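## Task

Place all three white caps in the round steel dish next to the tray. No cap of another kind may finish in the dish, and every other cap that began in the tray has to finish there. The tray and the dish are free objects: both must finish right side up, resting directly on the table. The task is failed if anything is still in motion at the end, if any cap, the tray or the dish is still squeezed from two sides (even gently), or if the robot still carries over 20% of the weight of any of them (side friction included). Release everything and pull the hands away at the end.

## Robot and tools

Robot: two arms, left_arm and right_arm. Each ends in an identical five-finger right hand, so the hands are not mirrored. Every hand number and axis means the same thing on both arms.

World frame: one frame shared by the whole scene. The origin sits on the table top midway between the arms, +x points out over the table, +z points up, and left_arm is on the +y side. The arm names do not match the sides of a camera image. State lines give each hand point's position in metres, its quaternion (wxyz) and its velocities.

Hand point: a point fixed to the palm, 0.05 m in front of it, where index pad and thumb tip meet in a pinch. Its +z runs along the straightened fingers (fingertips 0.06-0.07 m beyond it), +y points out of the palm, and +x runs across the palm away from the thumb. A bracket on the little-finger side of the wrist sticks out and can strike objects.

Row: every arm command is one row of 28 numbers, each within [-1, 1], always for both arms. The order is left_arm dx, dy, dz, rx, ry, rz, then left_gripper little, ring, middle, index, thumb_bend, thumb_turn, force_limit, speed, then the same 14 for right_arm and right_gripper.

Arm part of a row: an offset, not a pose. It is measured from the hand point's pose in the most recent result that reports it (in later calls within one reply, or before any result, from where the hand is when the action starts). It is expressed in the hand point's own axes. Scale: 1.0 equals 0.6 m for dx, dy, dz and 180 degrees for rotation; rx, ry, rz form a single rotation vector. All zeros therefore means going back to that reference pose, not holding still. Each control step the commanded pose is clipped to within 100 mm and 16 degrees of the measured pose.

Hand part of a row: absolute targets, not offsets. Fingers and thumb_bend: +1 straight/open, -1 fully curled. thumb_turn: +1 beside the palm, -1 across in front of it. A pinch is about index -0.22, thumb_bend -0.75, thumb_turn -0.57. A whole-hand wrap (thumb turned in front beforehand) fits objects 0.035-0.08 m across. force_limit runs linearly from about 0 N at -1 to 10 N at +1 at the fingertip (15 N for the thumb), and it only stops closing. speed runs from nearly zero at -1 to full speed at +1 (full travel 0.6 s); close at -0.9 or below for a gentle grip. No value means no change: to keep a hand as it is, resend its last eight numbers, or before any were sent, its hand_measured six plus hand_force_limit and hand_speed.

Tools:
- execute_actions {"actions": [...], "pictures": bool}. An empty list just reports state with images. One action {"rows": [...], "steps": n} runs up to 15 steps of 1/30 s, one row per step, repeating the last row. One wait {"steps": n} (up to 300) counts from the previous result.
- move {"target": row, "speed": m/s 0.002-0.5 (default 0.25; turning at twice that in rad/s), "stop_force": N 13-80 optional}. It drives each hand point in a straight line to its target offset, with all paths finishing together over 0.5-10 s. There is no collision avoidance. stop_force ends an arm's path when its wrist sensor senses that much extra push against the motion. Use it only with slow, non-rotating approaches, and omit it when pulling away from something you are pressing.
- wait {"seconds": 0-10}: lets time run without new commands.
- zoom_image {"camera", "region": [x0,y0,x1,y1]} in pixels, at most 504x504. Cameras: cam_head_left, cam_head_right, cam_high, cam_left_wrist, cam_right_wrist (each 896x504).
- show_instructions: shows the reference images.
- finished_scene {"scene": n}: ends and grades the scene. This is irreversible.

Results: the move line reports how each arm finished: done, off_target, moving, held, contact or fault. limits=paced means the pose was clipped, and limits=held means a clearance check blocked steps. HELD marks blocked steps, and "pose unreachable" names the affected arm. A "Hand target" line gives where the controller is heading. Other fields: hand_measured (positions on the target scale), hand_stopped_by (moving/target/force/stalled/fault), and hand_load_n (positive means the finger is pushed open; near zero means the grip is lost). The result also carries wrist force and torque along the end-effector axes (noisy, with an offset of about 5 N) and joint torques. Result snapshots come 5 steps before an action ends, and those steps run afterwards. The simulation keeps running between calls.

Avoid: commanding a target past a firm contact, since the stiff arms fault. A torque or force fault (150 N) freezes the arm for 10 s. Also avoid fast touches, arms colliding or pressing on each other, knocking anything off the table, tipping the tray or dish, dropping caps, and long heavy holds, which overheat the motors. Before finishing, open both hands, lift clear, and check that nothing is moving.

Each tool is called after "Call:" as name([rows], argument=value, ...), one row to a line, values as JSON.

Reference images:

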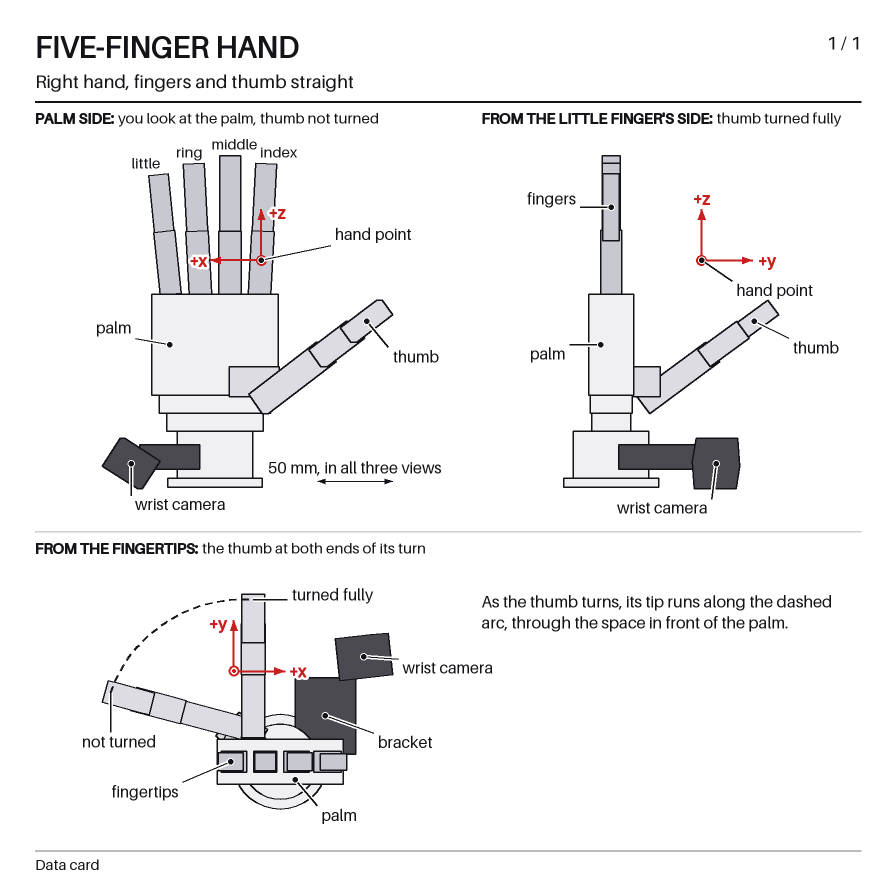

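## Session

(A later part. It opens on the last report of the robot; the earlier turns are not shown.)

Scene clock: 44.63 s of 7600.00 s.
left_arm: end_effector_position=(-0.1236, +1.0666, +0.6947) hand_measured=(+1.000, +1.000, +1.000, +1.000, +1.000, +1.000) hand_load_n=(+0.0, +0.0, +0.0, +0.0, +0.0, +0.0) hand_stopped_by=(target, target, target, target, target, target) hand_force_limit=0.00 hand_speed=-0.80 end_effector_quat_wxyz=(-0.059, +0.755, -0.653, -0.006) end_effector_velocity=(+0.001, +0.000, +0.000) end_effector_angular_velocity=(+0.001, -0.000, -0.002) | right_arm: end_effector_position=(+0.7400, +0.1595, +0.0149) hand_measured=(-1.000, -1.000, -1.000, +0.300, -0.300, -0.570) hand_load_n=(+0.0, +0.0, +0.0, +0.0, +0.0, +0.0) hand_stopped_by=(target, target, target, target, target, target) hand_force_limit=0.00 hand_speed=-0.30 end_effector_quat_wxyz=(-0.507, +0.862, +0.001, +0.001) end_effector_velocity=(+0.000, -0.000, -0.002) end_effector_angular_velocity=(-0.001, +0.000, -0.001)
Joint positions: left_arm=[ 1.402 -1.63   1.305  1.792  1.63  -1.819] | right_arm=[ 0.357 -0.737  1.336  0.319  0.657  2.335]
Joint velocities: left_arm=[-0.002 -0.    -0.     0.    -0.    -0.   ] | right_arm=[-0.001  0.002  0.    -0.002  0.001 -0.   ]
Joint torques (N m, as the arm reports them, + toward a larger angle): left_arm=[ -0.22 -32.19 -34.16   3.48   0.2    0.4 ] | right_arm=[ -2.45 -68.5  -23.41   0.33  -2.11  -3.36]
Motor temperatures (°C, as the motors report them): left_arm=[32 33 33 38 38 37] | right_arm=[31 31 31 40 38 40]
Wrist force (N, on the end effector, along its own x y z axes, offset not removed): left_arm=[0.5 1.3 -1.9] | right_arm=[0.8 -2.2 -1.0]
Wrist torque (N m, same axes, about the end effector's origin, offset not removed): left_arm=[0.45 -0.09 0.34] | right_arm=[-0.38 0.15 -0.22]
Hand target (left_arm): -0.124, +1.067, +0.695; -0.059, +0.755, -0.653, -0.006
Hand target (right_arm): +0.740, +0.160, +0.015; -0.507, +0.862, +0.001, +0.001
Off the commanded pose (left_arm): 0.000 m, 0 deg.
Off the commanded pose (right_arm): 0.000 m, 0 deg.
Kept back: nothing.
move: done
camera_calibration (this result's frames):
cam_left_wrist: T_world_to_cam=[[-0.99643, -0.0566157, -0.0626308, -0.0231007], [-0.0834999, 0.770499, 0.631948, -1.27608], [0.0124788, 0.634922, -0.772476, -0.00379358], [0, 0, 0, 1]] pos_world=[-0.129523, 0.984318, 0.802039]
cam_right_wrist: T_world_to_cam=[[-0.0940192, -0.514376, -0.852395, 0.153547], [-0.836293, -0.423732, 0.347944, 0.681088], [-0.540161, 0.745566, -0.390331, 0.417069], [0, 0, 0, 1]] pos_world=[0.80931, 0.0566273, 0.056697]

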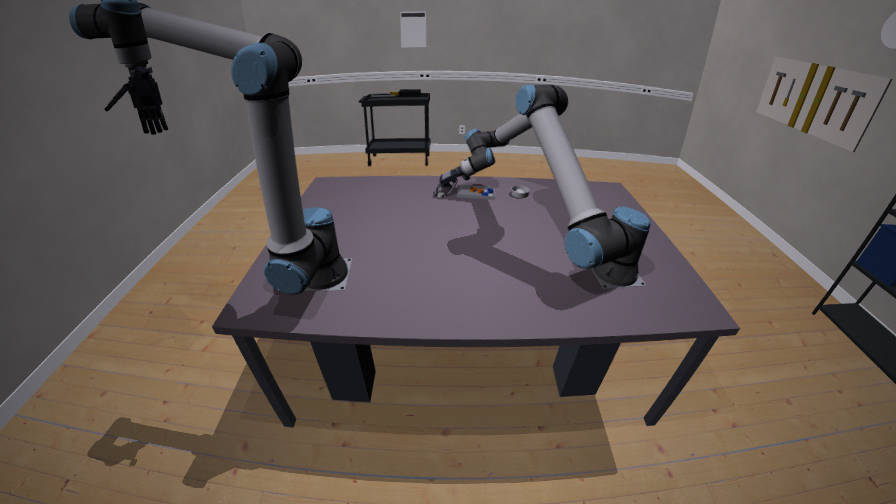

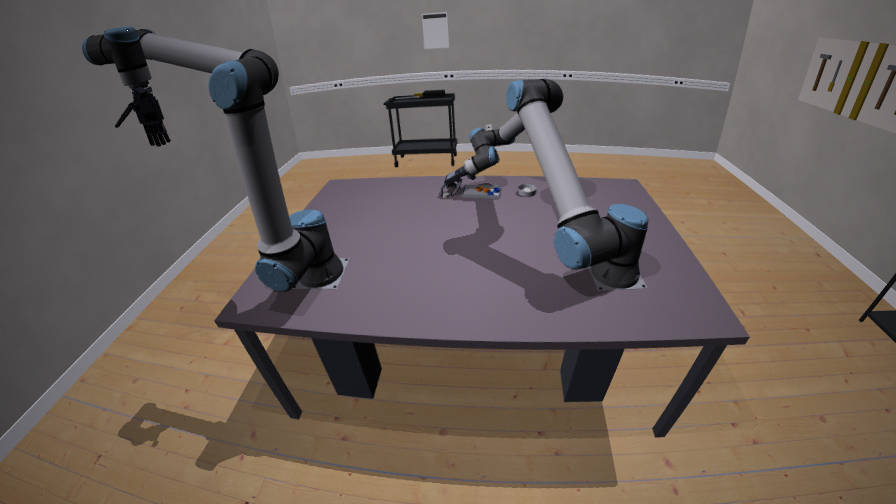

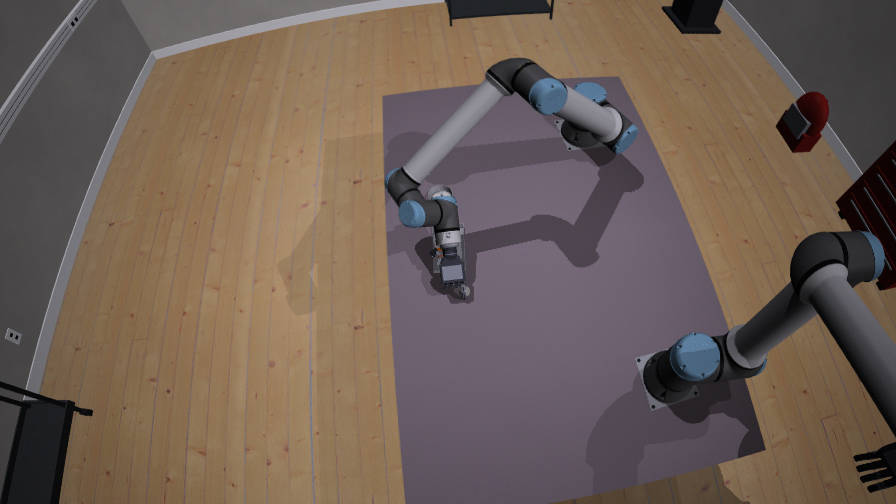

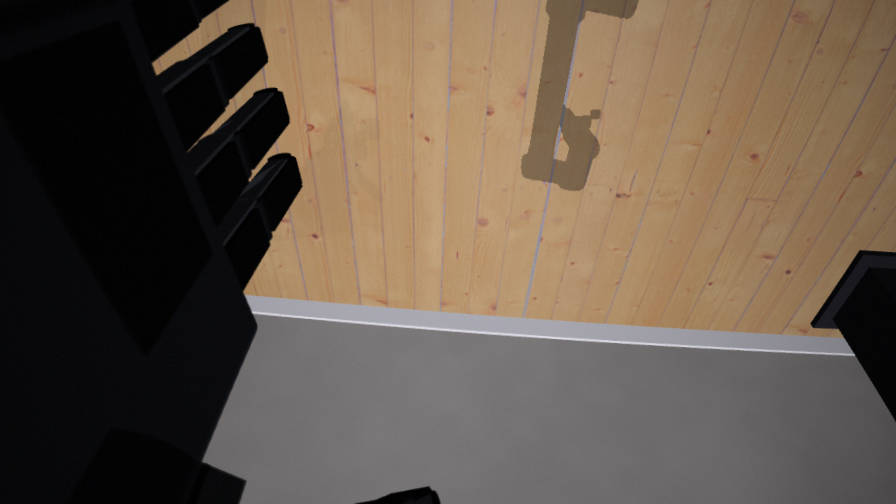

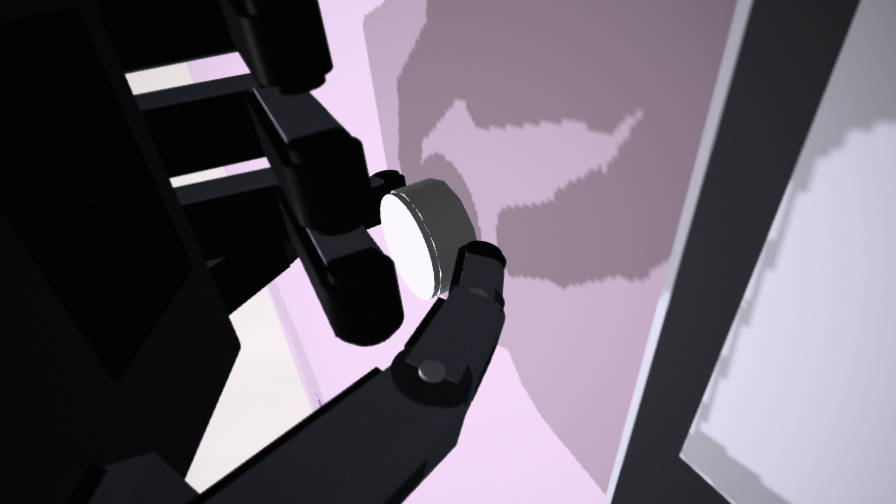

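Good; slightly lower and close.

Call:
move(target=[0,0,0,0,0,0,1,1,1,1,1,1,0,-0.8,0,0.003,0.0017,0,0,0,-1,-1,-1,-0.35,-0.3,-0.57,0,-0.6], speed=0.01)

Call:
move(target=[0,0,0,0,0,0,1,1,1,1,1,1,0,-0.8,0,-0.12,-0.067,0,0,0,-1,-1,-1,-0.35,-0.3,-0.57,0,-0.6], speed=0.1)

Scene clock: 45.57 s of 7600.00 s.
left_arm: end_effector_position=(-0.1236, +1.0666, +0.6947) hand_measured=(+1.000, +1.000, +1.000, +1.000, +1.000, +1.000) hand_load_n=(+0.0, +0.0, +0.0, +0.0, +0.0, +0.0) hand_stopped_by=(target, target, target, target, target, target) hand_force_limit=0.00 hand_speed=-0.80 end_effector_quat_wxyz=(-0.059, +0.755, -0.653, -0.006) end_effector_velocity=(+0.000, +0.001, -0.000) end_effector_angular_velocity=(-0.001, +0.000, -0.001) | right_arm: end_effector_position=(+0.7400, +0.1595, +0.0131) hand_measured=(-1.000, -1.000, -1.000, +0.192, -0.300, -0.570) hand_load_n=(+0.0, +0.0, +0.0, +4.0, +0.0, +0.0) hand_stopped_by=(target, target, target, force, target, target) hand_force_limit=0.00 hand_speed=-0.60 end_effector_quat_wxyz=(-0.507, +0.862, +0.001, +0.001) end_effector_velocity=(+0.000, -0.000, -0.001) end_effector_angular_velocity=(+0.001, +0.001, +0.000)
Joint positions: left_arm=[ 1.402 -1.63   1.305  1.792  1.63  -1.819] | right_arm=[ 0.357 -0.735  1.336  0.317  0.656  2.335]
Joint velocities: left_arm=[-0.001  0.001  0.    -0.    -0.     0.   ] | right_arm=[-0.     0.001  0.    -0.001 -0.001  0.   ]
Joint torques (N m, as the arm reports them, + toward a larger angle): left_arm=[  1.51 -34.61 -34.23   3.63   0.23   0.33] | right_arm=[  4.54 -36.08  -3.94  -1.92   6.06  -1.9 ]
Motor temperatures (°C, as the motors report them): left_arm=[32 33 33 38 38 37] | right_arm=[31 31 31 40 38 40]
Wrist force (N, on the end effector, along its own x y z axes, offset not removed): left_arm=[2.6 6.0 -6.2] | right_arm=[-2.5 -41.6 -26.3]
Wrist torque (N m, same axes, about the end effector's origin, offset not removed): left_arm=[1.58 -0.37 0.60] | right_arm=[1.20 0.18 -0.29]
Hand target (left_arm): -0.124, +1.067, +0.695; -0.059, +0.755, -0.653, -0.006
Hand target (right_arm): +0.740, +0.159, +0.013; -0.507, +0.862, +0.001, +0.001
Off the commanded pose (left_arm): 0.000 m, 0 deg.
Off the commanded pose (right_arm): 0.000 m, 0 deg.
Kept back: nothing.
move: done
camera_calibration (this result's frames):
cam_left_wrist: T_world_to_cam=[[-0.99643, -0.0566156, -0.0626309, -0.0231007], [-0.0834999, 0.770499, 0.631948, -1.27608], [0.0124789, 0.634922, -0.772476, -0.00379355], [0, 0, 0, 1]] pos_world=[-0.129523, 0.984318, 0.802039]
cam_right_wrist: T_world_to_cam=[[-0.0938766, -0.514181, -0.852529, 0.151871], [-0.83626, -0.423938, 0.347772, 0.6818], [-0.540237, 0.745584, -0.390191, 0.41637], [0, 0, 0, 1]] pos_world=[0.809358, 0.0566911, 0.0548267]

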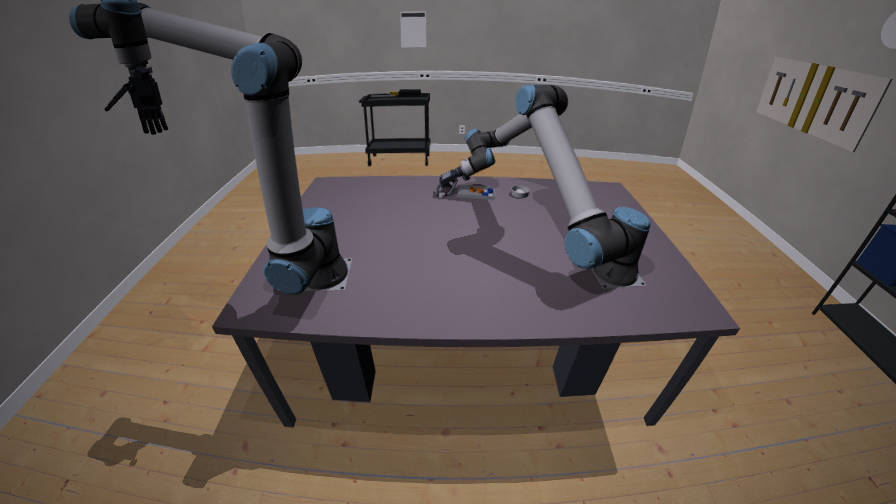

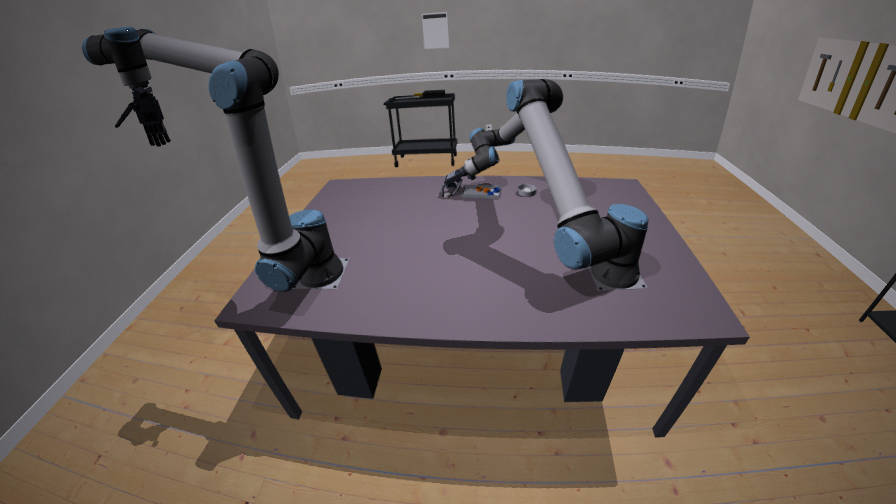

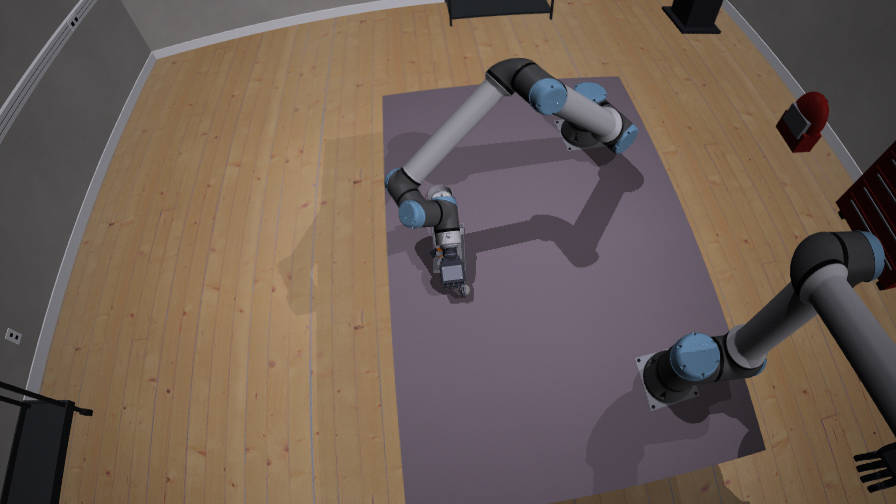

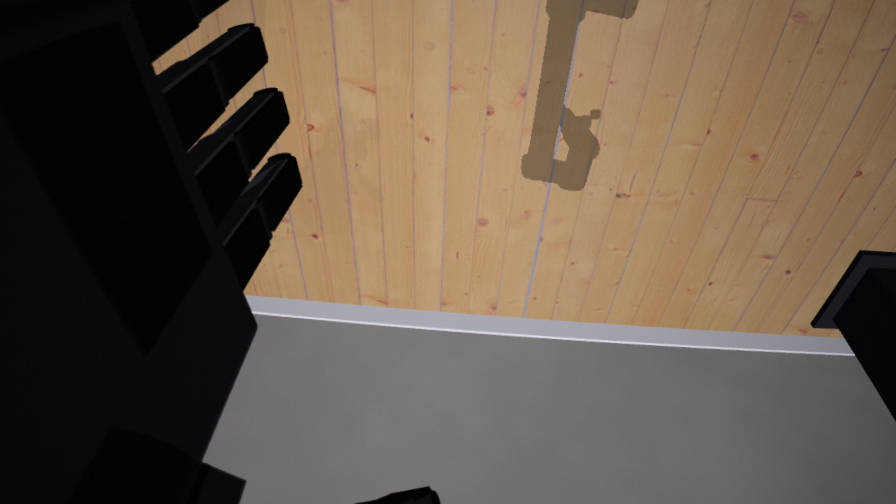

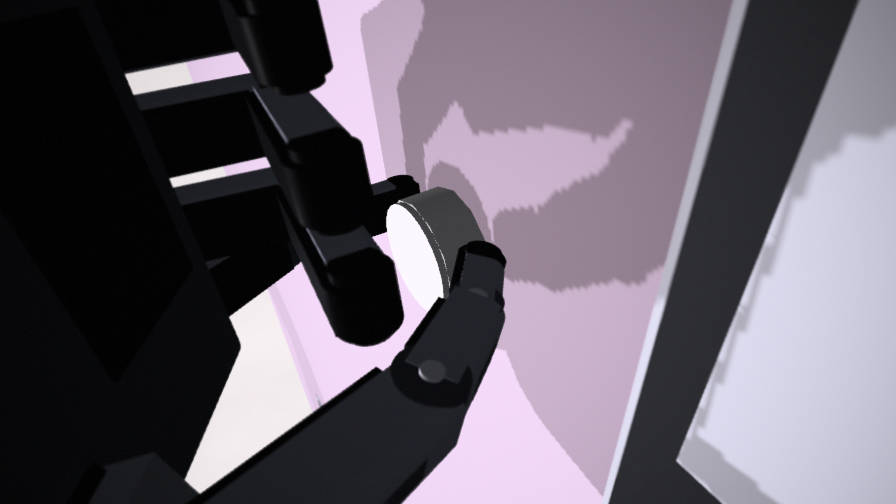

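Scene clock: 46.80 s of 7600.00 s.
left_arm: end_effector_position=(-0.1236, +1.0666, +0.6947) hand_measured=(+1.000, +1.000, +1.000, +1.000, +1.000, +1.000) hand_load_n=(+0.0, +0.0, +0.0, +0.0, +0.0, +0.0) hand_stopped_by=(target, target, target, target, target, target) hand_force_limit=0.00 hand_speed=-0.80 end_effector_quat_wxyz=(-0.059, +0.755, -0.653, -0.006) end_effector_velocity=(-0.000, -0.001, -0.000) end_effector_angular_velocity=(-0.001, +0.000, +0.001) | right_arm: end_effector_position=(+0.7397, +0.1594, +0.0954) hand_measured=(-1.000, -1.000, -1.000, +0.192, -0.300, -0.570) hand_load_n=(+0.0, +0.0, +0.0, +0.5, +0.5, +0.0) hand_stopped_by=(target, target, target, force, target, target) hand_force_limit=0.00 hand_speed=-0.60 end_effector_quat_wxyz=(-0.507, +0.862, +0.001, +0.001) end_effector_velocity=(+0.001, -0.000, +0.001) end_effector_angular_velocity=(-0.001, -0.002, -0.000)
Joint positions: left_arm=[ 1.402 -1.63   1.305  1.792  1.63  -1.819] | right_arm=[ 0.357 -0.808  1.306  0.42   0.656  2.335]
Joint velocities: left_arm=[ 0.    -0.001  0.001  0.    -0.    -0.   ] | right_arm=[-0.    -0.001 -0.001  0.002  0.002 -0.002]
Joint torques (N m, as the arm reports them, + toward a larger angle): left_arm=[ -0.17 -33.28 -33.96   3.65   0.38   0.42] | right_arm=[ -22.62 -100.94  -40.36    5.04   -3.81   -4.33]
Motor temperatures (°C, as the motors report them): left_arm=[32 33 33 38 38 37] | right_arm=[31 31 31 40 38 40]
Wrist force (N, on the end effector, along its own x y z axes, offset not removed): left_arm=[4.2 4.0 -1.2] | right_arm=[0.1 -1.8 -1.8]
Wrist torque (N m, same axes, about the end effector's origin, offset not removed): left_arm=[0.62 -0.82 0.62] | right_arm=[-0.20 0.28 -0.32]
Hand target (left_arm): -0.124, +1.067, +0.695; -0.059, +0.755, -0.653, -0.006
Hand target (right_arm): +0.740, +0.159, +0.095; -0.507, +0.862, +0.001, +0.001
Off the commanded pose (left_arm): 0.000 m, 0 deg.
Off the commanded pose (right_arm): 0.000 m, 0 deg.
Kept back: nothing.
move: done
camera_calibration (this result's frames):
cam_left_wrist: T_world_to_cam=[[-0.99643, -0.0566157, -0.0626308, -0.0231007], [-0.0834999, 0.770499, 0.631948, -1.27608], [0.0124788, 0.634922, -0.772476, -0.00379326], [0, 0, 0, 1]] pos_world=[-0.129523, 0.984318, 0.802039]
cam_right_wrist: T_world_to_cam=[[-0.0939738, -0.514184, -0.852516, 0.222003], [-0.836202, -0.423963, 0.347883, 0.652807], [-0.540311, 0.745567, -0.39012, 0.448493], [0, 0, 0, 1]] pos_world=[0.809066, 0.0565346, 0.137126]

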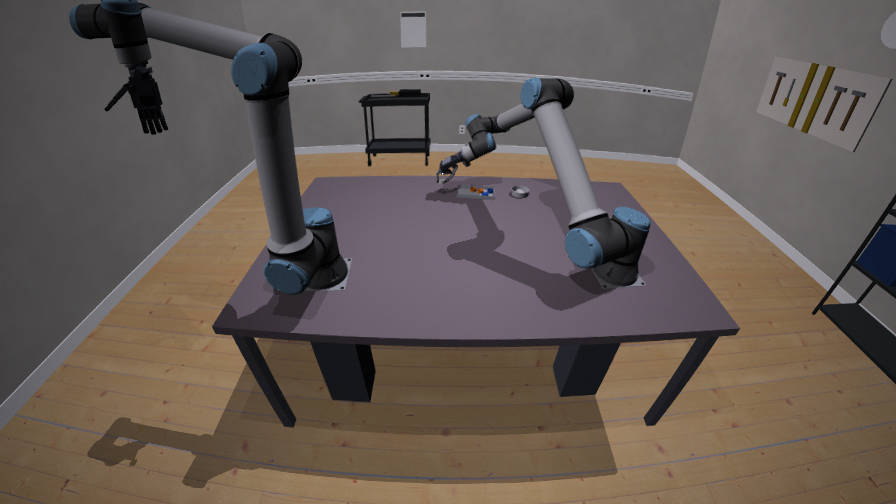

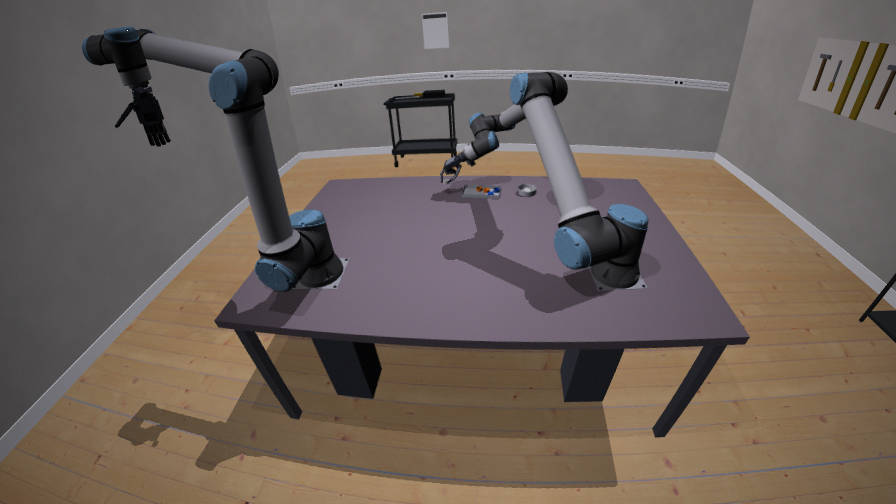

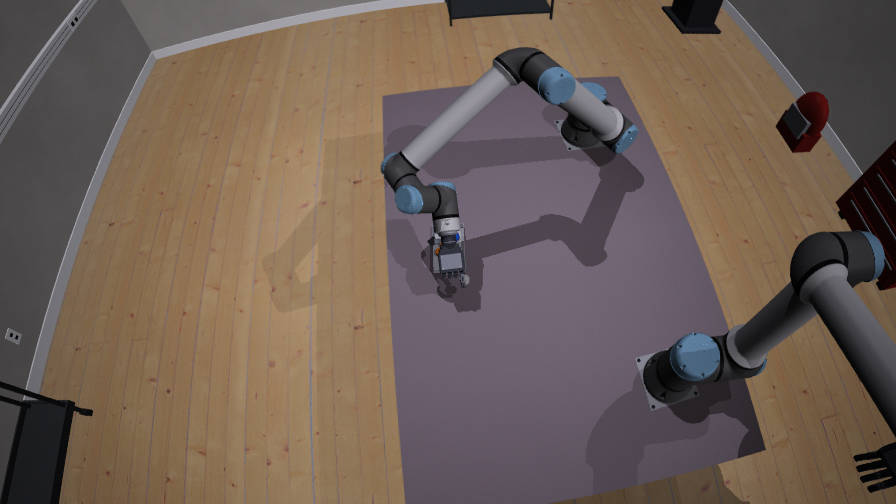

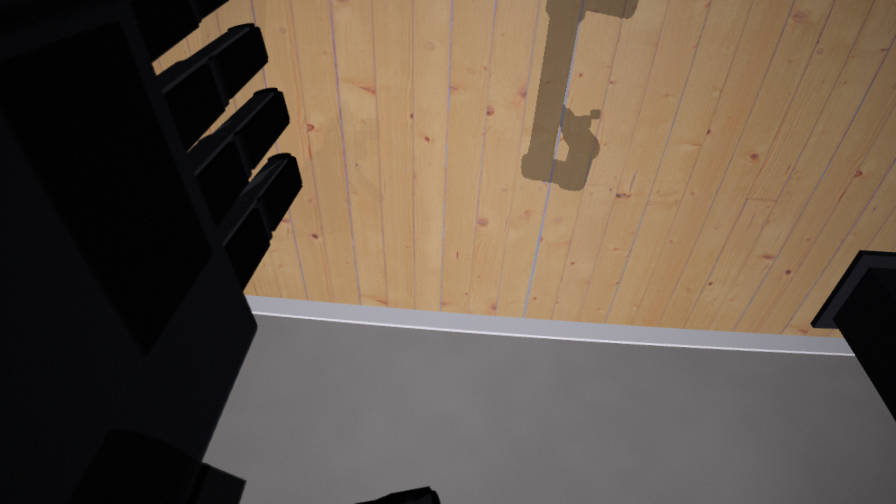

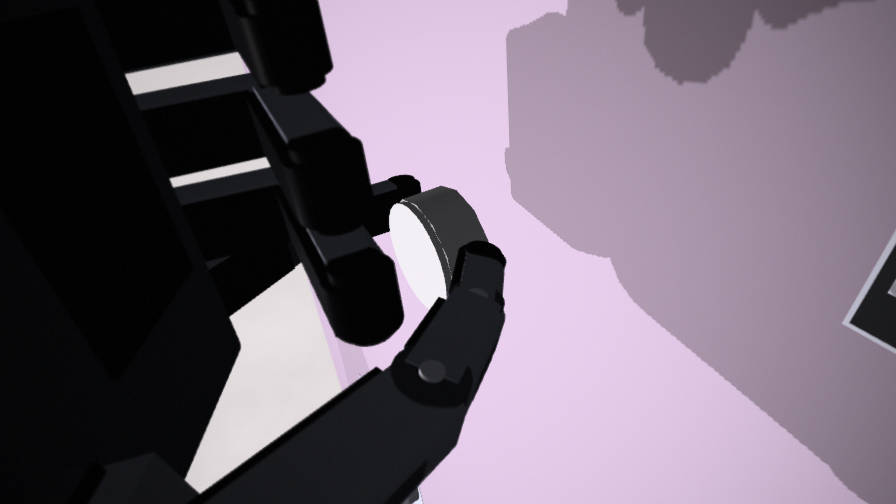

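Call:
move(target=[0,0,0,0,0,0,1,1,1,1,1,1,0,-0.8,0.075,0.347,-0.623,0,0,0,-1,-1,-1,-0.4,-0.3,-0.57,0,-0.6], speed=0.25)

Scene clock: 49.30 s of 7600.00 s.
left_arm: end_effector_position=(-0.1236, +1.0666, +0.6947) hand_measured=(+1.000, +1.000, +1.000, +1.000, +1.000, +1.000) hand_load_n=(+0.0, +0.0, +0.0, +0.0, +0.0, +0.0) hand_stopped_by=(target, target, target, target, target, target) hand_force_limit=0.00 hand_speed=-0.80 end_effector_quat_wxyz=(-0.059, +0.755, -0.653, -0.006) end_effector_velocity=(-0.001, -0.000, +0.000) end_effector_angular_velocity=(-0.000, +0.000, +0.001) | right_arm: end_effector_position=(+0.7849, -0.2683, +0.0946) hand_measured=(-1.000, -1.000, -1.000, +0.152, -0.296, -0.570) hand_load_n=(+0.0, +0.0, +0.0, +7.5, +6.0, -0.5) hand_stopped_by=(target, target, target, force, target, target) hand_force_limit=0.00 hand_speed=-0.60 end_effector_quat_wxyz=(-0.507, +0.862, +0.001, +0.001) end_effector_velocity=(+0.000, -0.002, +0.000) end_effector_angular_velocity=(-0.000, -0.001, +0.002)
Joint positions: left_arm=[ 1.402 -1.63   1.305  1.792  1.63  -1.819] | right_arm=[-0.209 -0.846  1.596  1.05   0.522  1.306]
Joint velocities: left_arm=[ 0.001  0.    -0.     0.     0.     0.   ] | right_arm=[-0.003  0.     0.     0.006  0.001 -0.008]
Joint torques (N m, as the arm reports them, + toward a larger angle): left_arm=[  0.09 -33.16 -34.59   3.41   0.01   0.51] | right_arm=[-21.82 -58.61 -21.86   7.22   1.31  -4.17]
Motor temperatures (°C, as the motors report them): left_arm=[32 33 33 38 38 37] | right_arm=[31 31 31 40 38 40]
Wrist force (N, on the end effector, along its own x y z axes, offset not removed): left_arm=[-2.3 3.6 -2.2] | right_arm=[0.5 -1.1 -0.2]
Wrist torque (N m, same axes, about the end effector's origin, offset not removed): left_arm=[0.82 0.12 0.29] | right_arm=[-0.26 0.14 -0.27]
Hand target (left_arm): -0.124, +1.067, +0.695; -0.059, +0.755, -0.653, -0.006
Hand target (right_arm): +0.785, -0.268, +0.095; -0.507, +0.862, +0.001, +0.001
Off the commanded pose (left_arm): 0.000 m, 0 deg.
Off the commanded pose (right_arm): 0.000 m, 0 deg.
Kept back: nothing.
move: done
camera_calibration (this result's frames):
cam_left_wrist: T_world_to_cam=[[-0.99643, -0.0566157, -0.062631, -0.0231006], [-0.0835, 0.770499, 0.631949, -1.27608], [0.0124789, 0.634922, -0.772475, -0.0037936], [0, 0, 0, 1]] pos_world=[-0.129523, 0.984318, 0.802039]
cam_right_wrist: T_world_to_cam=[[-0.0940158, -0.514505, -0.852318, 0.00562784], [-0.835853, -0.424289, 0.348323, 0.509058], [-0.540843, 0.74516, -0.39016, 0.791762], [0, 0, 0, 1]] pos_world=[0.854245, -0.371107, 0.136394]

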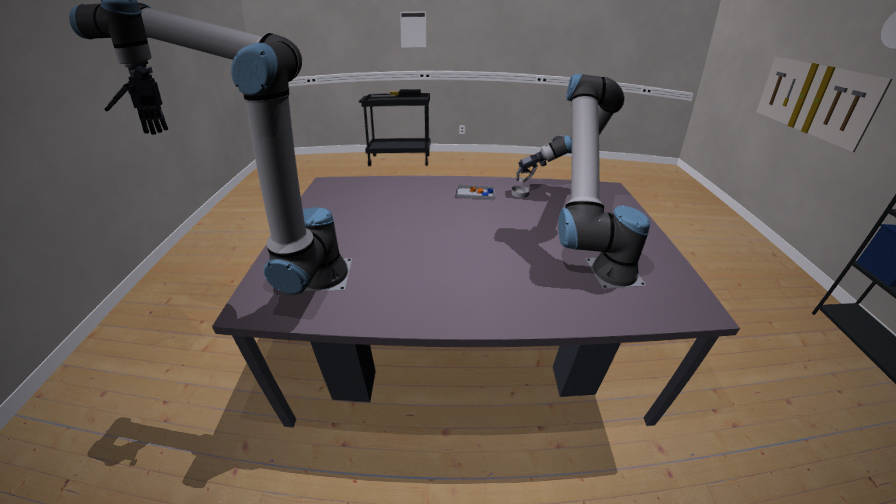

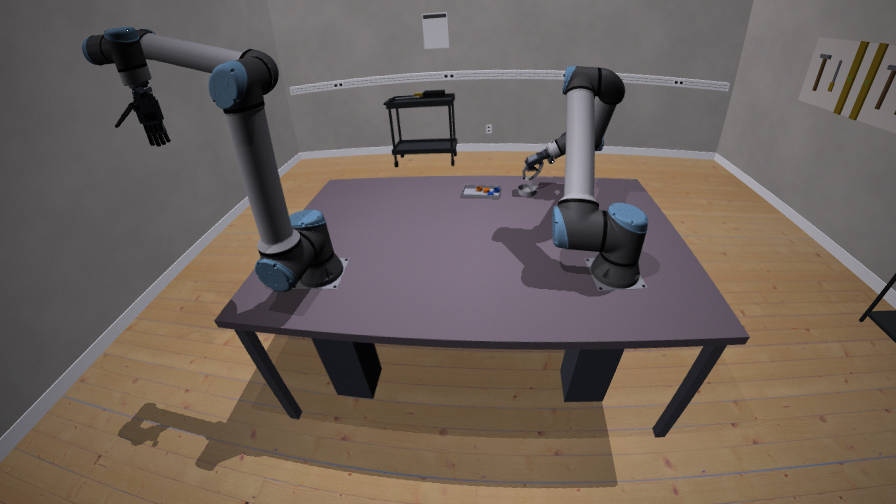

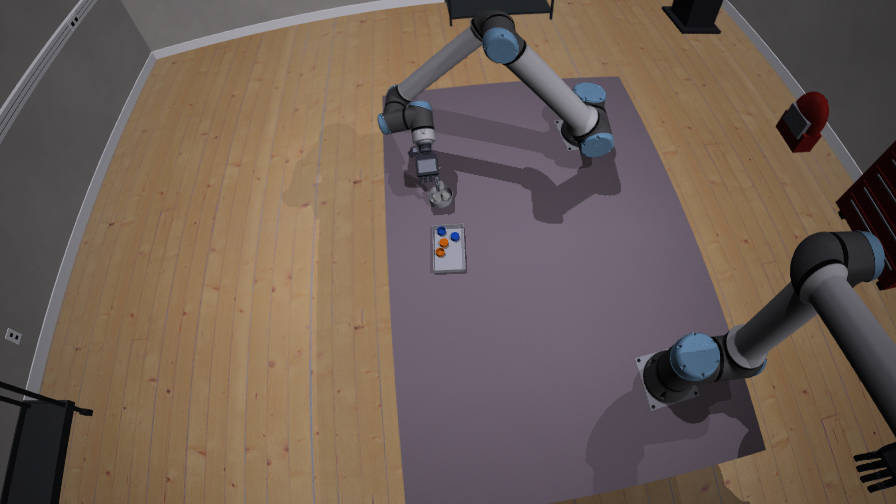

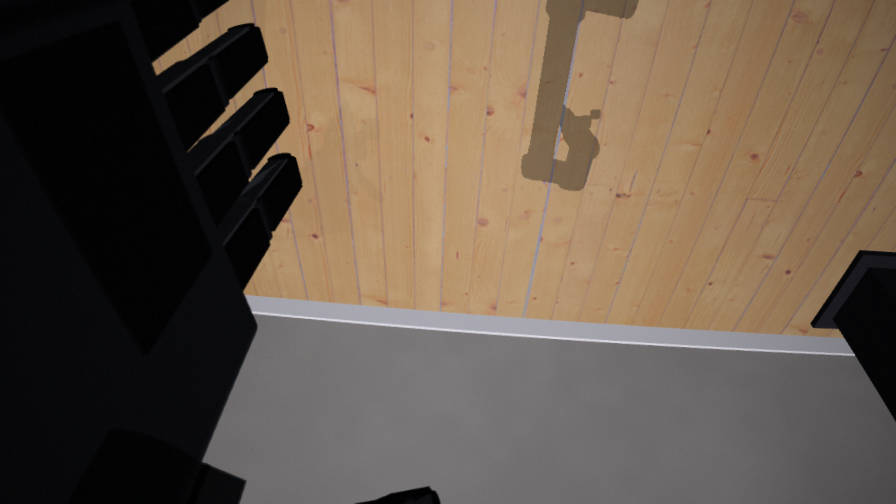

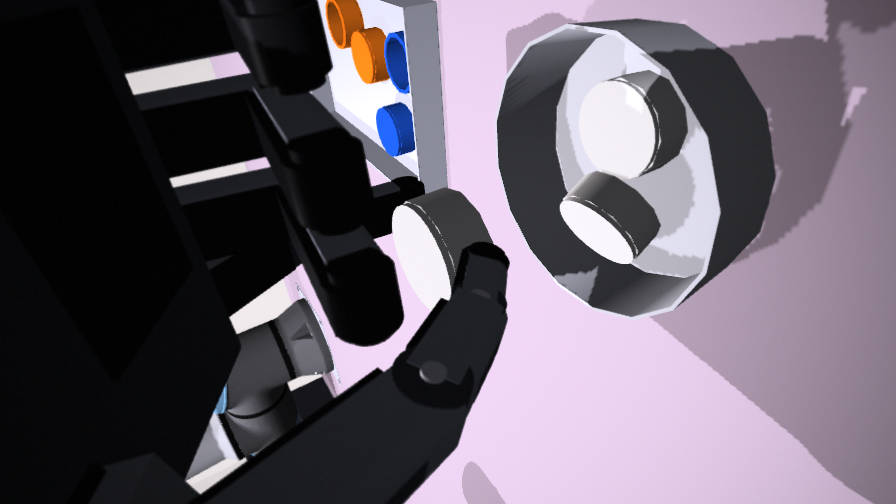

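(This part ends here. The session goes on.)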